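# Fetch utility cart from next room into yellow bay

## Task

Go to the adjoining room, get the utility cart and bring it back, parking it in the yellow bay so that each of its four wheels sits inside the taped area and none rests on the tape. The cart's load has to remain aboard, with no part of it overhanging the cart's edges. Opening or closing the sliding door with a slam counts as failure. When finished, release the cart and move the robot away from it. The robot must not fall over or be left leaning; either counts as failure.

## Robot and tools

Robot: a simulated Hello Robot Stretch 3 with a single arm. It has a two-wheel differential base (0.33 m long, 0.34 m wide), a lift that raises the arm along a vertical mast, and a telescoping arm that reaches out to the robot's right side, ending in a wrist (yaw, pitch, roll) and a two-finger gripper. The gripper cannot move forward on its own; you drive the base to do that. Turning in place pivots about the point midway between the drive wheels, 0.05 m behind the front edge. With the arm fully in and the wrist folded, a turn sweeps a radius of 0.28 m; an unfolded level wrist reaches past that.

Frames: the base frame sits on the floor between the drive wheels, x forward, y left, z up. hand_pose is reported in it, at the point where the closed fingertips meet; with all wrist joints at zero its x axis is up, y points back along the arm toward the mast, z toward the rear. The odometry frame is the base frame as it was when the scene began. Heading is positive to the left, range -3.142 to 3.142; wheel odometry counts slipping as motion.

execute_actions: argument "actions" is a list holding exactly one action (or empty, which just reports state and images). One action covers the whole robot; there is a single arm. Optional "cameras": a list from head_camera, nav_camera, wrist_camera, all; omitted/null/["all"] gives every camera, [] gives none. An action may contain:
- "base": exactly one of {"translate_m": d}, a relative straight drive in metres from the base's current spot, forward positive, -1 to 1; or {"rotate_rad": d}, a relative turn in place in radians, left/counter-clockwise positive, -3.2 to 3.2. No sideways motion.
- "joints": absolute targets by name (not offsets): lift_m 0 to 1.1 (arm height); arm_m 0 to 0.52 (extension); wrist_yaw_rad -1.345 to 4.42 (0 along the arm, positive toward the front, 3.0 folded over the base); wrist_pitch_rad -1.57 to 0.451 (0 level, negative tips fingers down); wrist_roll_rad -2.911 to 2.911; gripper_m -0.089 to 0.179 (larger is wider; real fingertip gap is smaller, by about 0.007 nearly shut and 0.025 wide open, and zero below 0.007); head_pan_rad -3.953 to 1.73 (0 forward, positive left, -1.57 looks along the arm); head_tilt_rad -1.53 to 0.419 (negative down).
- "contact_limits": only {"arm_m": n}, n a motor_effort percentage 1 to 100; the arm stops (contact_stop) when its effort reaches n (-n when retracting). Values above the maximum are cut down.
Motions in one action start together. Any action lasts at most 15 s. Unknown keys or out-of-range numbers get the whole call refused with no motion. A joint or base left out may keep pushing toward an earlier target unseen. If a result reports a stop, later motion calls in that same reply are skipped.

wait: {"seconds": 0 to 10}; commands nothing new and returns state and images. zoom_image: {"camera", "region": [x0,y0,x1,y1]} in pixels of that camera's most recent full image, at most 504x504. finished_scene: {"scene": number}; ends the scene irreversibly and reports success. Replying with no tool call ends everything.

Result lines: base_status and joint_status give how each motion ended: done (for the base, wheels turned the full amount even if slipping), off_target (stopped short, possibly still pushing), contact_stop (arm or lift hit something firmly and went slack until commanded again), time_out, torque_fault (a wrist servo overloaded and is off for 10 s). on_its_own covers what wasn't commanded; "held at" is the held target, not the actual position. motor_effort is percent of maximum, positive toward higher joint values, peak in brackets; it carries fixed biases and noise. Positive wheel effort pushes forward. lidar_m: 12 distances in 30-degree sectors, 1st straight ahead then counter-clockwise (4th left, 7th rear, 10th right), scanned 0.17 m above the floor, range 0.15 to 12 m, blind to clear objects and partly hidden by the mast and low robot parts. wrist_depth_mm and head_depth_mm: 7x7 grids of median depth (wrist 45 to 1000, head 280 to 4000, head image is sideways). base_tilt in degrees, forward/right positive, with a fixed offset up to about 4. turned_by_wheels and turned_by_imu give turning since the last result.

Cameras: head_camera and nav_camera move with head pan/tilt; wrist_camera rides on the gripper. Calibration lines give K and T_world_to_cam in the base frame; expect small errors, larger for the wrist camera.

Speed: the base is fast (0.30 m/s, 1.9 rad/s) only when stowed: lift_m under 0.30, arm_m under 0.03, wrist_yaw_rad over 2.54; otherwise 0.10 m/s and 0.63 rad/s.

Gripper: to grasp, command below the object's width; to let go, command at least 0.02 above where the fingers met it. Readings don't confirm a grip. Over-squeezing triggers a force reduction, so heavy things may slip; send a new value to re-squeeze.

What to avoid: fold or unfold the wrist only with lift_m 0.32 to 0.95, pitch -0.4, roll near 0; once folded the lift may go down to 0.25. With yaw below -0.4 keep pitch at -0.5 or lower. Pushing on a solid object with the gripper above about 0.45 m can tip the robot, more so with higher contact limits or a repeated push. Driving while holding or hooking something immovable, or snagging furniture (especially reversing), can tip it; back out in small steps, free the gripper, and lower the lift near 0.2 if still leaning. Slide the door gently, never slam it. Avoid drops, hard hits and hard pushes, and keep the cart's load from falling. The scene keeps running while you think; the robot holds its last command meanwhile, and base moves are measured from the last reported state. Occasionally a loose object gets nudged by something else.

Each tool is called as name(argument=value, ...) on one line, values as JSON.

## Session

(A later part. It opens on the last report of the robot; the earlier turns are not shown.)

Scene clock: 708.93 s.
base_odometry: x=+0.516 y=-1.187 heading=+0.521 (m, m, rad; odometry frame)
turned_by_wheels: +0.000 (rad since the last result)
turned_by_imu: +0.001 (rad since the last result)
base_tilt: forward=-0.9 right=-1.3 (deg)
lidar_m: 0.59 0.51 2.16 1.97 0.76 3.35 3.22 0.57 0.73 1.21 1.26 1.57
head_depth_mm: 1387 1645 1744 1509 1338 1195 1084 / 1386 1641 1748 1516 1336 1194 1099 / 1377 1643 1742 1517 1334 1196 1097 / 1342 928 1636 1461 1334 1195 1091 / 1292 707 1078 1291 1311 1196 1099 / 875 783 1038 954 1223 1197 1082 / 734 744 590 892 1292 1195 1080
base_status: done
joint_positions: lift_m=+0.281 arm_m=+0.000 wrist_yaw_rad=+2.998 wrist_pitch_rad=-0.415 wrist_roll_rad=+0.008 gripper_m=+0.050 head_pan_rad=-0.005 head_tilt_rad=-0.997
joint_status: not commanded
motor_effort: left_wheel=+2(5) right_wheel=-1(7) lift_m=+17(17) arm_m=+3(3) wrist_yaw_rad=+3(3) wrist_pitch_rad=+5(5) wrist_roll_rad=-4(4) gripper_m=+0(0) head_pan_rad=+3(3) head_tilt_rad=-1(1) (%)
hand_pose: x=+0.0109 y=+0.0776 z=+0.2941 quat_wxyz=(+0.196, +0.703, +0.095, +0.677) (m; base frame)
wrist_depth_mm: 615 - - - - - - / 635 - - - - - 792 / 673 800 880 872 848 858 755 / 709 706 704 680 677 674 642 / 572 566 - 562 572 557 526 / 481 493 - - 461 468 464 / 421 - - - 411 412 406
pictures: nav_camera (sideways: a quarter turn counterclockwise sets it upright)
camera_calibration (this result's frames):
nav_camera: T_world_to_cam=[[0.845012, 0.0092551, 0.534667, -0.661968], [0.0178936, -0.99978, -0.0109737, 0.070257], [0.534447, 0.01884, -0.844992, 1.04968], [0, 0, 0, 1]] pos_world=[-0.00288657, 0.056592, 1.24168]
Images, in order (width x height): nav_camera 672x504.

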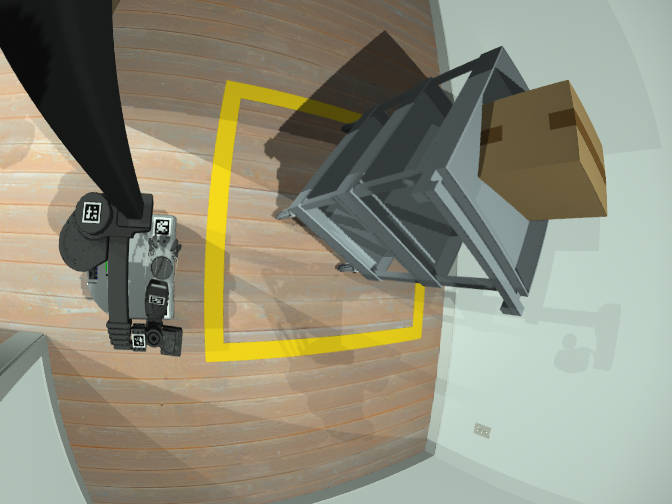

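execute_actions(actions=[{"base":{"rotate_rad":1.0}}], cameras=[])

execute_actions(actions=[{"base":{"translate_m":1.0}}], cameras=[])

execute_actions(actions=[{"base":{"rotate_rad":-1.0}}], cameras=[])

execute_actions(actions=[{"base":{"translate_m":0.35}}], cameras=[])

execute_actions(actions=[{"base":{"rotate_rad":-1.57}}], cameras=["nav_camera"])

Scene clock: 721.53 s.
base_odometry: x=+0.516 y=-1.187 heading=+1.521 (m, m, rad; odometry frame)
turned_by_wheels: +1.000 (rad since the last result)
turned_by_imu: +0.997 (rad since the last result)
base_tilt: forward=-0.9 right=-1.3 (deg)
lidar_m: 1.06 2.41 0.76 0.94 3.24 0.57 0.69 1.21 1.25 1.58 0.61 0.51
head_depth_mm: 905 767 1035 842 1202 1198 1086 / 1854 1960 1156 1311 1221 1196 1098 / 2121 2064 1745 1511 1335 1194 1096 / 2372 2057 1745 1517 1340 1193 1089 / 2449 2063 1749 1516 1337 1196 1096 / 2385 2072 1742 1510 1334 1197 1085 / 2281 2066 1745 1512 1331 1198 1087
base_status: done
joint_positions: lift_m=+0.281 arm_m=+0.000 wrist_yaw_rad=+2.998 wrist_pitch_rad=-0.415 wrist_roll_rad=+0.008 gripper_m=+0.050 head_pan_rad=-0.005 head_tilt_rad=-0.997
joint_status: not commanded
motor_effort: left_wheel=-2(8) right_wheel=+4(9) lift_m=+17(17) arm_m=+3(3) wrist_yaw_rad=+2(2) wrist_pitch_rad=+5(5) wrist_roll_rad=-4(5) gripper_m=-1(0) head_pan_rad=+3(3) head_tilt_rad=-1(0) (%)
hand_pose: x=+0.0109 y=+0.0776 z=+0.2941 quat_wxyz=(+0.196, +0.703, +0.095, +0.677) (m; base frame)
wrist_depth_mm: - - - - 781 - - / - - - - 874 - - / 898 888 881 852 870 857 852 / 699 692 714 687 673 680 658 / 568 559 - 557 580 550 561 / 480 501 - - 463 467 468 / 420 - - - 408 407 408
pictures: none
No camera images: the call's "cameras" was empty. Leave "cameras" out to get every camera's image.

Scene clock: 726.63 s.
base_odometry: x=+0.567 y=-0.188 heading=+1.520 (m, m, rad; odometry frame)
turned_by_wheels: +0.000 (rad since the last result)
turned_by_imu: +0.001 (rad since the last result)
base_tilt: forward=-0.9 right=-1.3 (deg)
lidar_m: 1.32 1.71 1.56 1.04 0.99 1.02 1.52 0.37 0.28 0.27 0.97 1.00
head_depth_mm: 1077 1208 1368 1485 1340 1191 1084 / 1205 1365 1571 1521 1334 1195 1097 / 1365 1572 1703 1517 1335 1194 1096 / 1574 1861 1748 1508 1337 1190 1091 / 1752 1961 1741 1518 1335 1195 1096 / 1652 1923 1750 1516 1334 1200 1083 / 1553 1787 1753 1516 1338 1191 1081
base_status: done
joint_positions: lift_m=+0.281 arm_m=+0.000 wrist_yaw_rad=+2.998 wrist_pitch_rad=-0.415 wrist_roll_rad=+0.008 gripper_m=+0.050 head_pan_rad=-0.005 head_tilt_rad=-0.997
joint_status: not commanded
motor_effort: left_wheel=-3(7) right_wheel=+4(9) lift_m=+17(17) arm_m=+3(3) wrist_yaw_rad=+2(2) wrist_pitch_rad=+5(5) wrist_roll_rad=-4(4) gripper_m=+0(0) head_pan_rad=+3(3) head_tilt_rad=-1(1) (%)
hand_pose: x=+0.0109 y=+0.0776 z=+0.2941 quat_wxyz=(+0.196, +0.703, +0.095, +0.677) (m; base frame)
wrist_depth_mm: 717 - - - - - - / 765 - - - - - - / 805 855 868 861 857 853 860 / 698 691 698 688 679 680 659 / 560 575 - 553 571 553 552 / 474 499 - - 454 472 466 / 426 - - - 409 409 406
pictures: none
No camera images: the call's "cameras" was empty. Leave "cameras" out to get every camera's image.

Scene clock: 728.63 s.
base_odometry: x=+0.567 y=-0.188 heading=+0.521 (m, m, rad; odometry frame)
turned_by_wheels: -1.000 (rad since the last result)
turned_by_imu: -0.995 (rad since the last result)
base_tilt: forward=-1.0 right=-1.3 (deg)
lidar_m: 0.97 1.02 1.39 1.70 1.48 1.03 0.99 1.58 1.52 0.36 0.28 0.27
head_depth_mm: 883 1050 1254 563 495 767 1041 / 879 1046 1291 1491 596 791 1088 / 878 1044 1283 1485 1330 1146 1092 / 875 1038 1275 1481 1335 1198 1090 / 872 1036 1272 1489 1336 1198 1098 / 870 1030 1270 1491 1338 1195 1083 / 868 1029 1263 1482 1340 1197 1083
base_status: done
joint_positions: lift_m=+0.281 arm_m=+0.000 wrist_yaw_rad=+2.998 wrist_pitch_rad=-0.415 wrist_roll_rad=+0.008 gripper_m=+0.050 head_pan_rad=-0.005 head_tilt_rad=-0.997
joint_status: not commanded
motor_effort: left_wheel=+3(11) right_wheel=-2(8) lift_m=+17(17) arm_m=+3(3) wrist_yaw_rad=+2(2) wrist_pitch_rad=+5(5) wrist_roll_rad=-4(4) gripper_m=-1(1) head_pan_rad=+3(3) head_tilt_rad=-1(1) (%)
hand_pose: x=+0.0109 y=+0.0776 z=+0.2941 quat_wxyz=(+0.196, +0.703, +0.095, +0.677) (m; base frame)
wrist_depth_mm: - - - - - - 970 / - - - - - - 950 / 889 892 881 881 839 866 860 / 699 689 704 685 679 673 667 / 574 565 - 553 569 545 536 / 474 489 - - 459 468 457 / 428 - - - 412 402 405
pictures: none
No camera images: the call's "cameras" was empty. Leave "cameras" out to get every camera's image.

Scene clock: 731.50 s.
base_odometry: x=+0.871 y=-0.014 heading=+0.520 (m, m, rad; odometry frame)
turned_by_wheels: +0.000 (rad since the last result)
turned_by_imu: -0.056 (rad since the last result)
base_tilt: forward=-1.0 right=-1.3 (deg)
lidar_m: 0.63 0.65 0.86 1.71 1.75 1.40 1.33 1.77 0.30 0.17 0.15 0.67
head_depth_mm: 575 686 849 1118 1331 446 616 / 568 676 837 1099 1312 1195 654 / 564 670 827 1082 1319 1193 1081 / 560 664 816 1058 1316 1199 1090 / 554 656 805 1042 1290 1197 1098 / 550 650 794 1027 1293 1194 1083 / 545 642 785 1010 1294 1194 1085
base_status: done
joint_positions: lift_m=+0.280 arm_m=+0.000 wrist_yaw_rad=+2.999 wrist_pitch_rad=-0.416 wrist_roll_rad=+0.007 gripper_m=+0.050 head_pan_rad=-0.004 head_tilt_rad=-0.996
joint_status: not commanded
on_its_own: right_wheel is at rest, and its effort (+20) is outside its rest range (-18 to +18)
motor_effort: left_wheel=+6(27) right_wheel=+20(71) lift_m=+23(25) arm_m=+2(3) wrist_yaw_rad=+0(4) wrist_pitch_rad=+5(5) wrist_roll_rad=-4(4) gripper_m=-1(0) head_pan_rad=+3(3) head_tilt_rad=-1(2) (%)
hand_pose: x=+0.0107 y=+0.0775 z=+0.2936 quat_wxyz=(+0.196, +0.703, +0.096, +0.677) (m; base frame)
wrist_depth_mm: - - - - - 811 609 / - - - - - 825 609 / 898 870 872 870 855 782 616 / 697 692 695 689 677 681 614 / 563 561 - 562 575 550 550 / 484 495 - - 458 463 466 / 425 - - - 408 407 400
pictures: none
No camera images: the call's "cameras" was empty. Leave "cameras" out to get every camera's image.

Scene clock: 733.67 s.
base_odometry: x=+0.871 y=-0.014 heading=-1.050 (m, m, rad; odometry frame)
turned_by_wheels: -1.570 (rad since the last result)
turned_by_imu: -1.561 (rad since the last result)
base_tilt: forward=-1.0 right=-1.3 (deg)
lidar_m: 0.17 0.15 0.67 0.63 0.65 0.86 1.71 1.75 1.40 1.33 1.77 0.29
head_depth_mm: 1929 698 664 917 1337 1197 1085 / 1785 725 664 597 1170 1195 1096 / 406 392 536 575 825 1166 1094 / 405 346 403 533 515 790 1084 / 406 356 431 547 506 678 1051 / 406 367 464 563 506 460 1084 / 406 390 503 574 507 1146 1085
base_status: done
joint_positions: lift_m=+0.280 arm_m=+0.000 wrist_yaw_rad=+2.999 wrist_pitch_rad=-0.416 wrist_roll_rad=+0.007 gripper_m=+0.050 head_pan_rad=-0.004 head_tilt_rad=-0.996
joint_status: not commanded
motor_effort: left_wheel=+4(13) right_wheel=-2(23) lift_m=+24(23) arm_m=+2(3) wrist_yaw_rad=+1(1) wrist_pitch_rad=+5(5) wrist_roll_rad=-4(4) gripper_m=+0(0) head_pan_rad=+3(3) head_tilt_rad=-1(3) (%)
hand_pose: x=+0.0107 y=+0.0775 z=+0.2936 quat_wxyz=(+0.196, +0.703, +0.096, +0.677) (m; base frame)
wrist_depth_mm: 544 - 592 626 649 676 133 / 585 - 642 672 720 769 148 / 637 657 698 751 784 799 479 / 669 688 702 687 674 195 421 / 566 561 - 557 577 220 355 / 471 489 - - 451 229 299 / 429 - - - 398 229 204
pictures: nav_camera (sideways: a quarter turn counterclockwise sets it upright)
camera_calibration (this result's frames):
nav_camera: T_world_to_cam=[[0.844031, 0.00951111, 0.53621, -0.663972], [0.0182117, -0.999774, -0.0109328, 0.0702018], [0.535985, 0.0189929, -0.844014, 1.0484], [0, 0, 0, 1]] pos_world=[-0.00279343, 0.0565889, 1.24166]
Images, in order (width x height): nav_camera 672x504.

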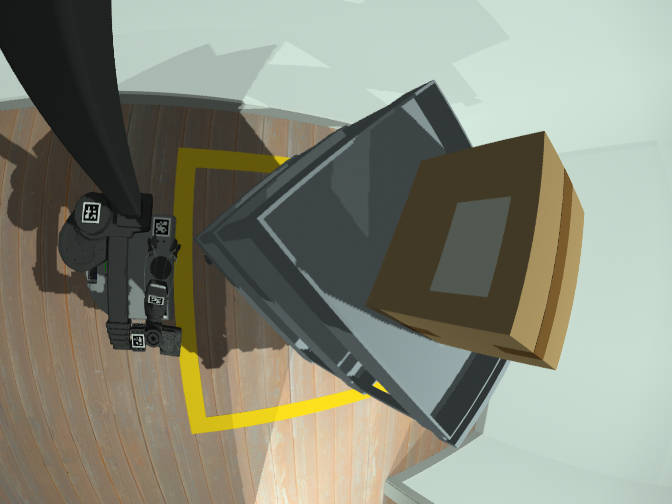

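execute_actions(actions=[{"base":{"translate_m":-0.35},"joints":{"head_tilt_rad":-0.9}}], cameras=["nav_camera","head_camera"])

Scene clock: 739.30 s.
base_odometry: x=+0.696 y=+0.289 heading=-1.050 (m, m, rad; odometry frame)
turned_by_wheels: +0.000 (rad since the last result)
turned_by_imu: +0.002 (rad since the last result)
base_tilt: forward=-0.9 right=-1.4 (deg)
lidar_m: 0.47 0.52 0.65 0.62 0.63 0.84 1.36 1.40 1.41 1.34 1.38 0.78
head_depth_mm: 2159 893 1934 1620 1402 1224 1093 / 2066 908 1153 1519 1396 1229 1093 / 732 855 810 1110 1344 1229 1094 / 598 686 738 1031 1237 1229 1098 / 604 705 743 745 944 1209 1097 / 629 744 746 985 1289 1227 1096 / 662 828 764 1085 1375 1231 1095
base_status: done
joint_positions: lift_m=+0.280 arm_m=+0.000 wrist_yaw_rad=+2.999 wrist_pitch_rad=-0.416 wrist_roll_rad=+0.007 gripper_m=+0.050 head_pan_rad=-0.004 head_tilt_rad=-0.901
joint_status: all done
motor_effort: left_wheel=+3(9) right_wheel=-4(9) lift_m=+24(24) arm_m=+3(2) wrist_yaw_rad=+1(1) wrist_pitch_rad=+5(5) wrist_roll_rad=-4(4) gripper_m=+1(0) head_pan_rad=+3(3) head_tilt_rad=+1(10) (%)
hand_pose: x=+0.0107 y=+0.0775 z=+0.2936 quat_wxyz=(+0.196, +0.703, +0.096, +0.677) (m; base frame)
wrist_depth_mm: 534 - 577 609 631 663 706 / 571 - 628 660 721 726 792 / 619 647 684 722 759 809 819 / 654 659 722 677 694 652 651 / 558 565 - 559 567 549 548 / 479 486 - - 454 468 467 / 427 - - - 405 403 403
pictures: head_camera (sideways: a quarter turn clockwise sets it upright), nav_camera (sideways: a quarter turn counterclockwise sets it upright)
camera_calibration (this result's frames):
head_camera: T_world_to_cam=[[-0.777997, 0.0764888, -0.623594, 0.83056], [0.0790207, 0.996592, 0.0236536, -0.0339204], [0.623278, -0.0308744, -0.78139, 0.96928], [0, 0, 0, 1]] pos_world=[0.0447233, 0.000202217, 1.27612]
nav_camera: T_world_to_cam=[[0.789954, 0.00973787, 0.613089, -0.763801], [0.0191379, -0.999778, -0.00877901, 0.0673934], [0.612867, 0.0186682, -0.789965, 0.977669], [0, 0, 0, 1]] pos_world=[0.00289628, 0.0565649, 1.24119]
Images, in order (width x height): head_camera 896x504, nav_camera 672x504.

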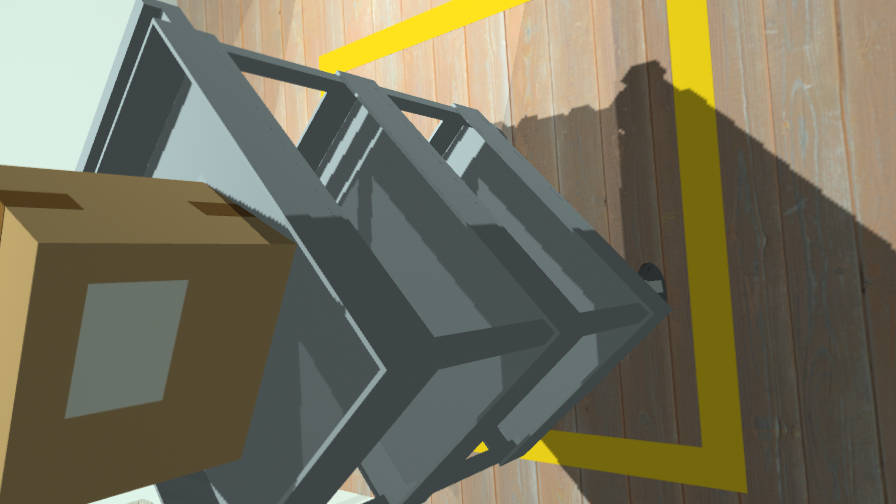

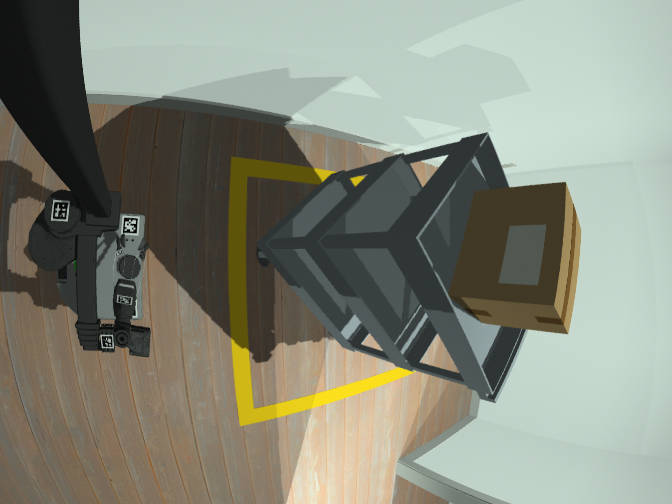

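execute_actions(actions=[{"base":{"rotate_rad":0.8}}], cameras=[])

execute_actions(actions=[{"base":{"translate_m":0.4}}], cameras=[])

execute_actions(actions=[{"base":{"rotate_rad":-1.1}}], cameras=["nav_camera","head_camera"])

Scene clock: 752.13 s.
base_odometry: x=+0.696 y=+0.289 heading=-0.250 (m, m, rad; odometry frame)
turned_by_wheels: +0.800 (rad since the last result)
turned_by_imu: +0.798 (rad since the last result)
base_tilt: forward=-0.9 right=-1.3 (deg)
lidar_m: 0.73 0.62 0.62 0.70 1.16 1.36 1.55 1.35 1.35 2.02 0.55 0.47
head_depth_mm: 1239 850 782 1004 853 1142 1096 / 1046 1277 1516 1265 1238 1182 1093 / 908 1080 1326 1556 1398 1228 1093 / 802 935 1116 1382 1394 1228 1096 / 720 823 959 1154 1351 1232 1094 / 652 735 843 988 1193 1231 1096 / 596 664 751 863 1019 1175 1100
base_status: done
joint_positions: lift_m=+0.280 arm_m=+0.000 wrist_yaw_rad=+2.999 wrist_pitch_rad=-0.416 wrist_roll_rad=+0.007 gripper_m=+0.050 head_pan_rad=-0.004 head_tilt_rad=-0.901
joint_status: not commanded
motor_effort: left_wheel=-2(9) right_wheel=+2(8) lift_m=+24(24) arm_m=+2(2) wrist_yaw_rad=+1(1) wrist_pitch_rad=+5(5) wrist_roll_rad=-4(4) gripper_m=-1(0) head_pan_rad=+3(3) head_tilt_rad=+1(0) (%)
hand_pose: x=+0.0107 y=+0.0775 z=+0.2936 quat_wxyz=(+0.196, +0.703, +0.096, +0.677) (m; base frame)
wrist_depth_mm: - - 888 705 619 524 462 / - - 954 798 658 559 491 / 907 906 860 838 710 600 526 / 684 672 709 671 673 625 555 / 559 566 - 549 577 546 545 / 475 490 - - 457 468 463 / 425 - - - 404 410 403
pictures: none
No camera images: the call's "cameras" was empty. Leave "cameras" out to get every camera's image.

Scene clock: 755.20 s.
base_odometry: x=+1.084 y=+0.191 heading=-0.250 (m, m, rad; odometry frame)
turned_by_wheels: +0.000 (rad since the last result)
turned_by_imu: +0.000 (rad since the last result)
base_tilt: forward=-0.9 right=-1.3 (deg)
lidar_m: 0.41 0.35 0.35 0.39 0.66 1.66 1.88 1.62 1.61 0.26 0.27 0.38
head_depth_mm: 666 848 1175 1557 845 817 938 / 565 691 892 1262 1396 1191 1078 / 490 583 719 937 1308 1228 1093 / 433 504 602 749 988 1207 1095 / 388 443 518 623 781 1047 1092 / 351 396 454 533 646 814 1048 / 321 358 404 466 550 668 854
base_status: done
joint_positions: lift_m=+0.280 arm_m=+0.000 wrist_yaw_rad=+2.999 wrist_pitch_rad=-0.416 wrist_roll_rad=+0.007 gripper_m=+0.050 head_pan_rad=-0.004 head_tilt_rad=-0.901
joint_status: not commanded
motor_effort: left_wheel=-2(5) right_wheel=+3(10) lift_m=+24(24) arm_m=+2(2) wrist_yaw_rad=+1(1) wrist_pitch_rad=+5(5) wrist_roll_rad=-4(4) gripper_m=+0(0) head_pan_rad=+3(3) head_tilt_rad=+1(1) (%)
hand_pose: x=+0.0107 y=+0.0775 z=+0.2936 quat_wxyz=(+0.196, +0.703, +0.096, +0.677) (m; base frame)
wrist_depth_mm: 971 - 516 426 355 310 272 / - - 572 461 387 326 287 / 880 884 625 517 421 355 309 / 702 667 657 564 454 383 328 / 566 568 - 560 460 414 355 / 476 495 - - 456 439 375 / 427 - - - 408 404 389
pictures: none
No camera images: the call's "cameras" was empty. Leave "cameras" out to get every camera's image.

Scene clock: 757.10 s.
base_odometry: x=+1.084 y=+0.191 heading=-1.350 (m, m, rad; odometry frame)
turned_by_wheels: -1.100 (rad since the last result)
turned_by_imu: -1.094 (rad since the last result)
base_tilt: forward=-0.9 right=-1.3 (deg)
lidar_m: 0.27 0.36 0.42 0.35 0.35 0.38 0.61 1.66 1.83 1.62 1.61 0.26
head_depth_mm: 571 469 719 633 1373 1228 1095 / 518 462 551 620 532 1186 1090 / 519 468 559 621 533 791 1077 / 519 474 567 622 556 821 1098 / 521 479 575 622 838 1088 1092 / 521 485 617 621 870 1184 1096 / 1756 2014 687 638 1325 1229 1095
base_status: done
joint_positions: lift_m=+0.280 arm_m=+0.000 wrist_yaw_rad=+2.999 wrist_pitch_rad=-0.416 wrist_roll_rad=+0.007 gripper_m=+0.050 head_pan_rad=-0.004 head_tilt_rad=-0.901
joint_status: not commanded
motor_effort: left_wheel=+3(11) right_wheel=-3(8) lift_m=+23(24) arm_m=+2(3) wrist_yaw_rad=+1(1) wrist_pitch_rad=+5(5) wrist_roll_rad=-4(4) gripper_m=-1(1) head_pan_rad=+3(3) head_tilt_rad=+1(1) (%)
hand_pose: x=+0.0107 y=+0.0774 z=+0.2936 quat_wxyz=(+0.196, +0.703, +0.096, +0.677) (m; base frame)
wrist_depth_mm: 283 - 343 389 454 555 670 / 300 - 380 430 509 609 790 / 319 341 422 471 567 709 812 / 343 376 469 526 618 678 619 / 372 413 - 537 575 553 522 / 389 434 - - 450 464 450 / 406 - - - 406 407 404
pictures: head_camera (sideways: a quarter turn clockwise sets it upright), nav_camera (sideways: a quarter turn counterclockwise sets it upright)
camera_calibration (this result's frames):
head_camera: T_world_to_cam=[[-0.777842, 0.0764882, -0.623788, 0.830812], [0.079015, 0.996592, 0.0236722, -0.0339447], [0.623473, -0.0308754, -0.781235, 0.969076], [0, 0, 0, 1]] pos_world=[0.0447297, 0.000202184, 1.27613]
nav_camera: T_world_to_cam=[[0.789801, 0.00973841, 0.613286, -0.764056], [0.0191399, -0.999778, -0.00877319, 0.0673858], [0.613064, 0.0186673, -0.789812, 0.977469], [0, 0, 0, 1]] pos_world=[0.00291143, 0.0565649, 1.24119]
Images, in order (width x height): head_camera 896x504, nav_camera 672x504.

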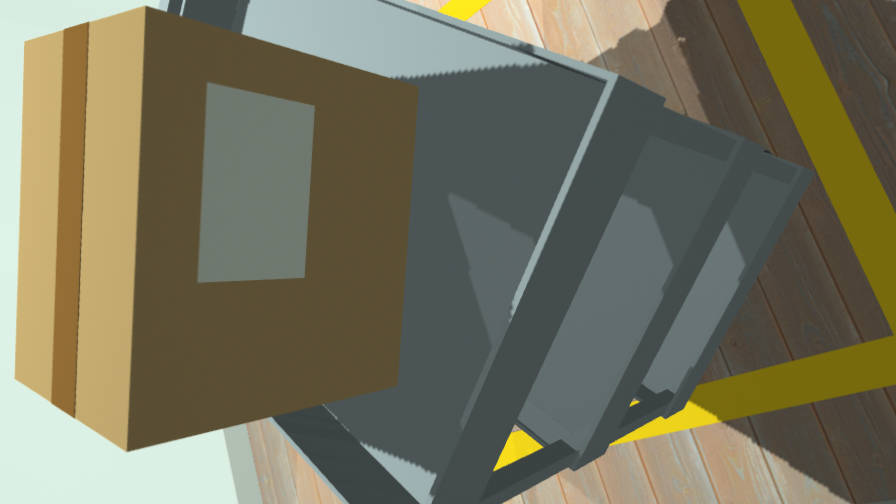

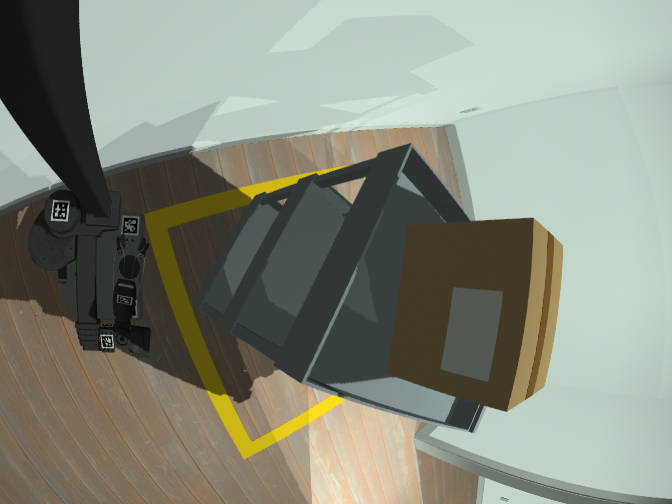

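execute_actions(actions=[{"base":{"translate_m":0.42}}], cameras=[])

execute_actions(actions=[{"base":{"translate_m":-0.4}}], cameras=["nav_camera","head_camera"])

Scene clock: 774.17 s.
base_odometry: x=+1.176 y=-0.219 heading=-1.350 (m, m, rad; odometry frame)
turned_by_wheels: -0.001 (rad since the last result)
turned_by_imu: -0.030 (rad since the last result)
base_tilt: forward=-0.9 right=-1.4 (deg)
lidar_m: - 0.15 0.18 0.50 0.49 0.54 0.83 2.04 1.84 1.48 1.47 -
head_depth_mm: 1885 2077 338 594 523 452 398 / 1774 395 333 393 513 468 417 / 1689 396 328 386 503 468 417 / 1633 396 328 379 502 469 417 / 1564 397 328 374 493 468 431 / 1503 398 324 368 482 469 438 / 1449 398 320 362 472 469 689
base_status: done
joint_positions: lift_m=+0.280 arm_m=+0.000 wrist_yaw_rad=+2.999 wrist_pitch_rad=-0.416 wrist_roll_rad=+0.007 gripper_m=+0.050 head_pan_rad=-0.004 head_tilt_rad=-0.898
joint_status: not commanded
on_its_own: right_wheel is at rest, and its effort (+25) is outside its rest range (-18 to +18)
motor_effort: left_wheel=+4(17) right_wheel=+25(74) lift_m=+24(24) arm_m=+2(2) wrist_yaw_rad=+1(3) wrist_pitch_rad=+5(5) wrist_roll_rad=-4(4) gripper_m=+0(0) head_pan_rad=+3(3) head_tilt_rad=-1(0) (%)
hand_pose: x=+0.0106 y=+0.0774 z=+0.2934 quat_wxyz=(+0.196, +0.703, +0.096, +0.677) (m; base frame)
wrist_depth_mm: 377 - 481 546 637 762 - / 406 - 523 592 696 891 - / 441 472 577 660 755 416 873 / 464 511 628 662 626 419 405 / 492 543 - 561 320 352 349 / 484 490 - - 442 300 296 / 427 - - - 404 256 257
pictures: none
No camera images: the call's "cameras" was empty. Leave "cameras" out to get every camera's image.

Scene clock: 777.23 s.
base_odometry: x=+1.088 y=+0.171 heading=-1.350 (m, m, rad; odometry frame)
turned_by_wheels: +0.000 (rad since the last result)
turned_by_imu: +0.001 (rad since the last result)
base_tilt: forward=-0.9 right=-1.3 (deg)
lidar_m: 0.46 0.55 0.43 0.35 0.35 0.38 0.58 1.67 1.83 1.63 1.61 0.46
head_depth_mm: 2152 2283 1957 1630 1404 1230 1095 / 2069 965 1803 1591 1402 1231 1096 / 597 683 745 668 944 1207 1094 / 592 675 743 966 945 1208 1096 / 587 667 735 990 1153 1231 1098 / 582 660 726 1010 1189 1231 1097 / 613 844 750 976 1381 1234 1095
base_status: done
joint_positions: lift_m=+0.280 arm_m=+0.000 wrist_yaw_rad=+2.999 wrist_pitch_rad=-0.416 wrist_roll_rad=+0.007 gripper_m=+0.050 head_pan_rad=-0.004 head_tilt_rad=-0.898
joint_status: not commanded
motor_effort: left_wheel=+1(7) right_wheel=+0(18) lift_m=+24(24) arm_m=+2(2) wrist_yaw_rad=+1(0) wrist_pitch_rad=+5(5) wrist_roll_rad=-4(4) gripper_m=+0(0) head_pan_rad=+3(3) head_tilt_rad=-1(0) (%)
hand_pose: x=+0.0106 y=+0.0774 z=+0.2934 quat_wxyz=(+0.196, +0.703, +0.096, +0.677) (m; base frame)
wrist_depth_mm: 276 - 349 400 471 569 717 / 294 - 384 433 511 648 863 / 316 342 419 479 589 727 825 / 339 373 462 533 634 674 675 / 366 413 - 543 569 547 550 / 381 431 - - 456 466 464 / 396 - - - 408 403 399
pictures: head_camera (sideways: a quarter turn clockwise sets it upright), nav_camera (sideways: a quarter turn counterclockwise sets it upright)
camera_calibration (this result's frames):
head_camera: T_world_to_cam=[[-0.775551, 0.0763485, -0.626651, 0.834528], [0.0787601, 0.996606, 0.0239477, -0.0343019], [0.626352, -0.0307824, -0.778932, 0.966064], [0, 0, 0, 1]] pos_world=[0.0448243, 0.00020828, 1.27628]
nav_camera: T_world_to_cam=[[0.787535, 0.00988002, 0.616191, -0.767828], [0.0193397, -0.999775, -0.00868709, 0.0672726], [0.615967, 0.0187584, -0.787549, 0.974508], [0, 0, 0, 1]] pos_world=[0.00312558, 0.0565634, 1.24119]
Images, in order (width x height): head_camera 896x504, nav_camera 672x504.

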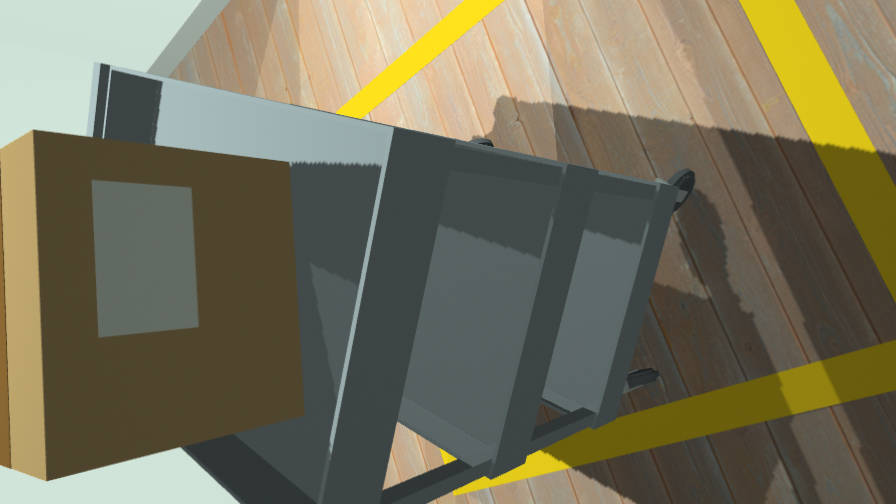

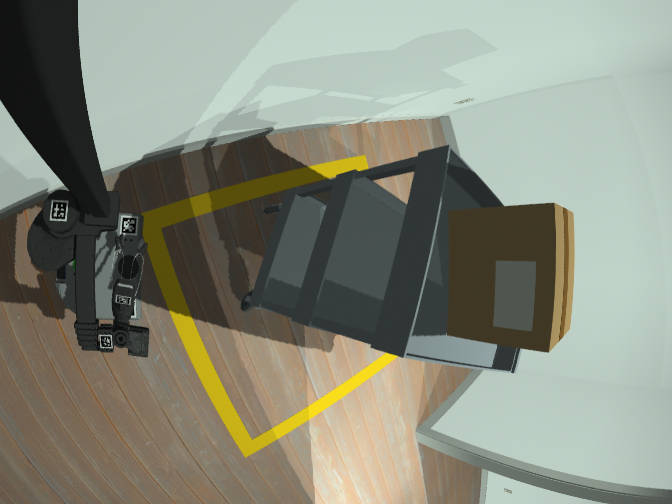

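finished_scene(scene=1)

The scene is finished: the task was done.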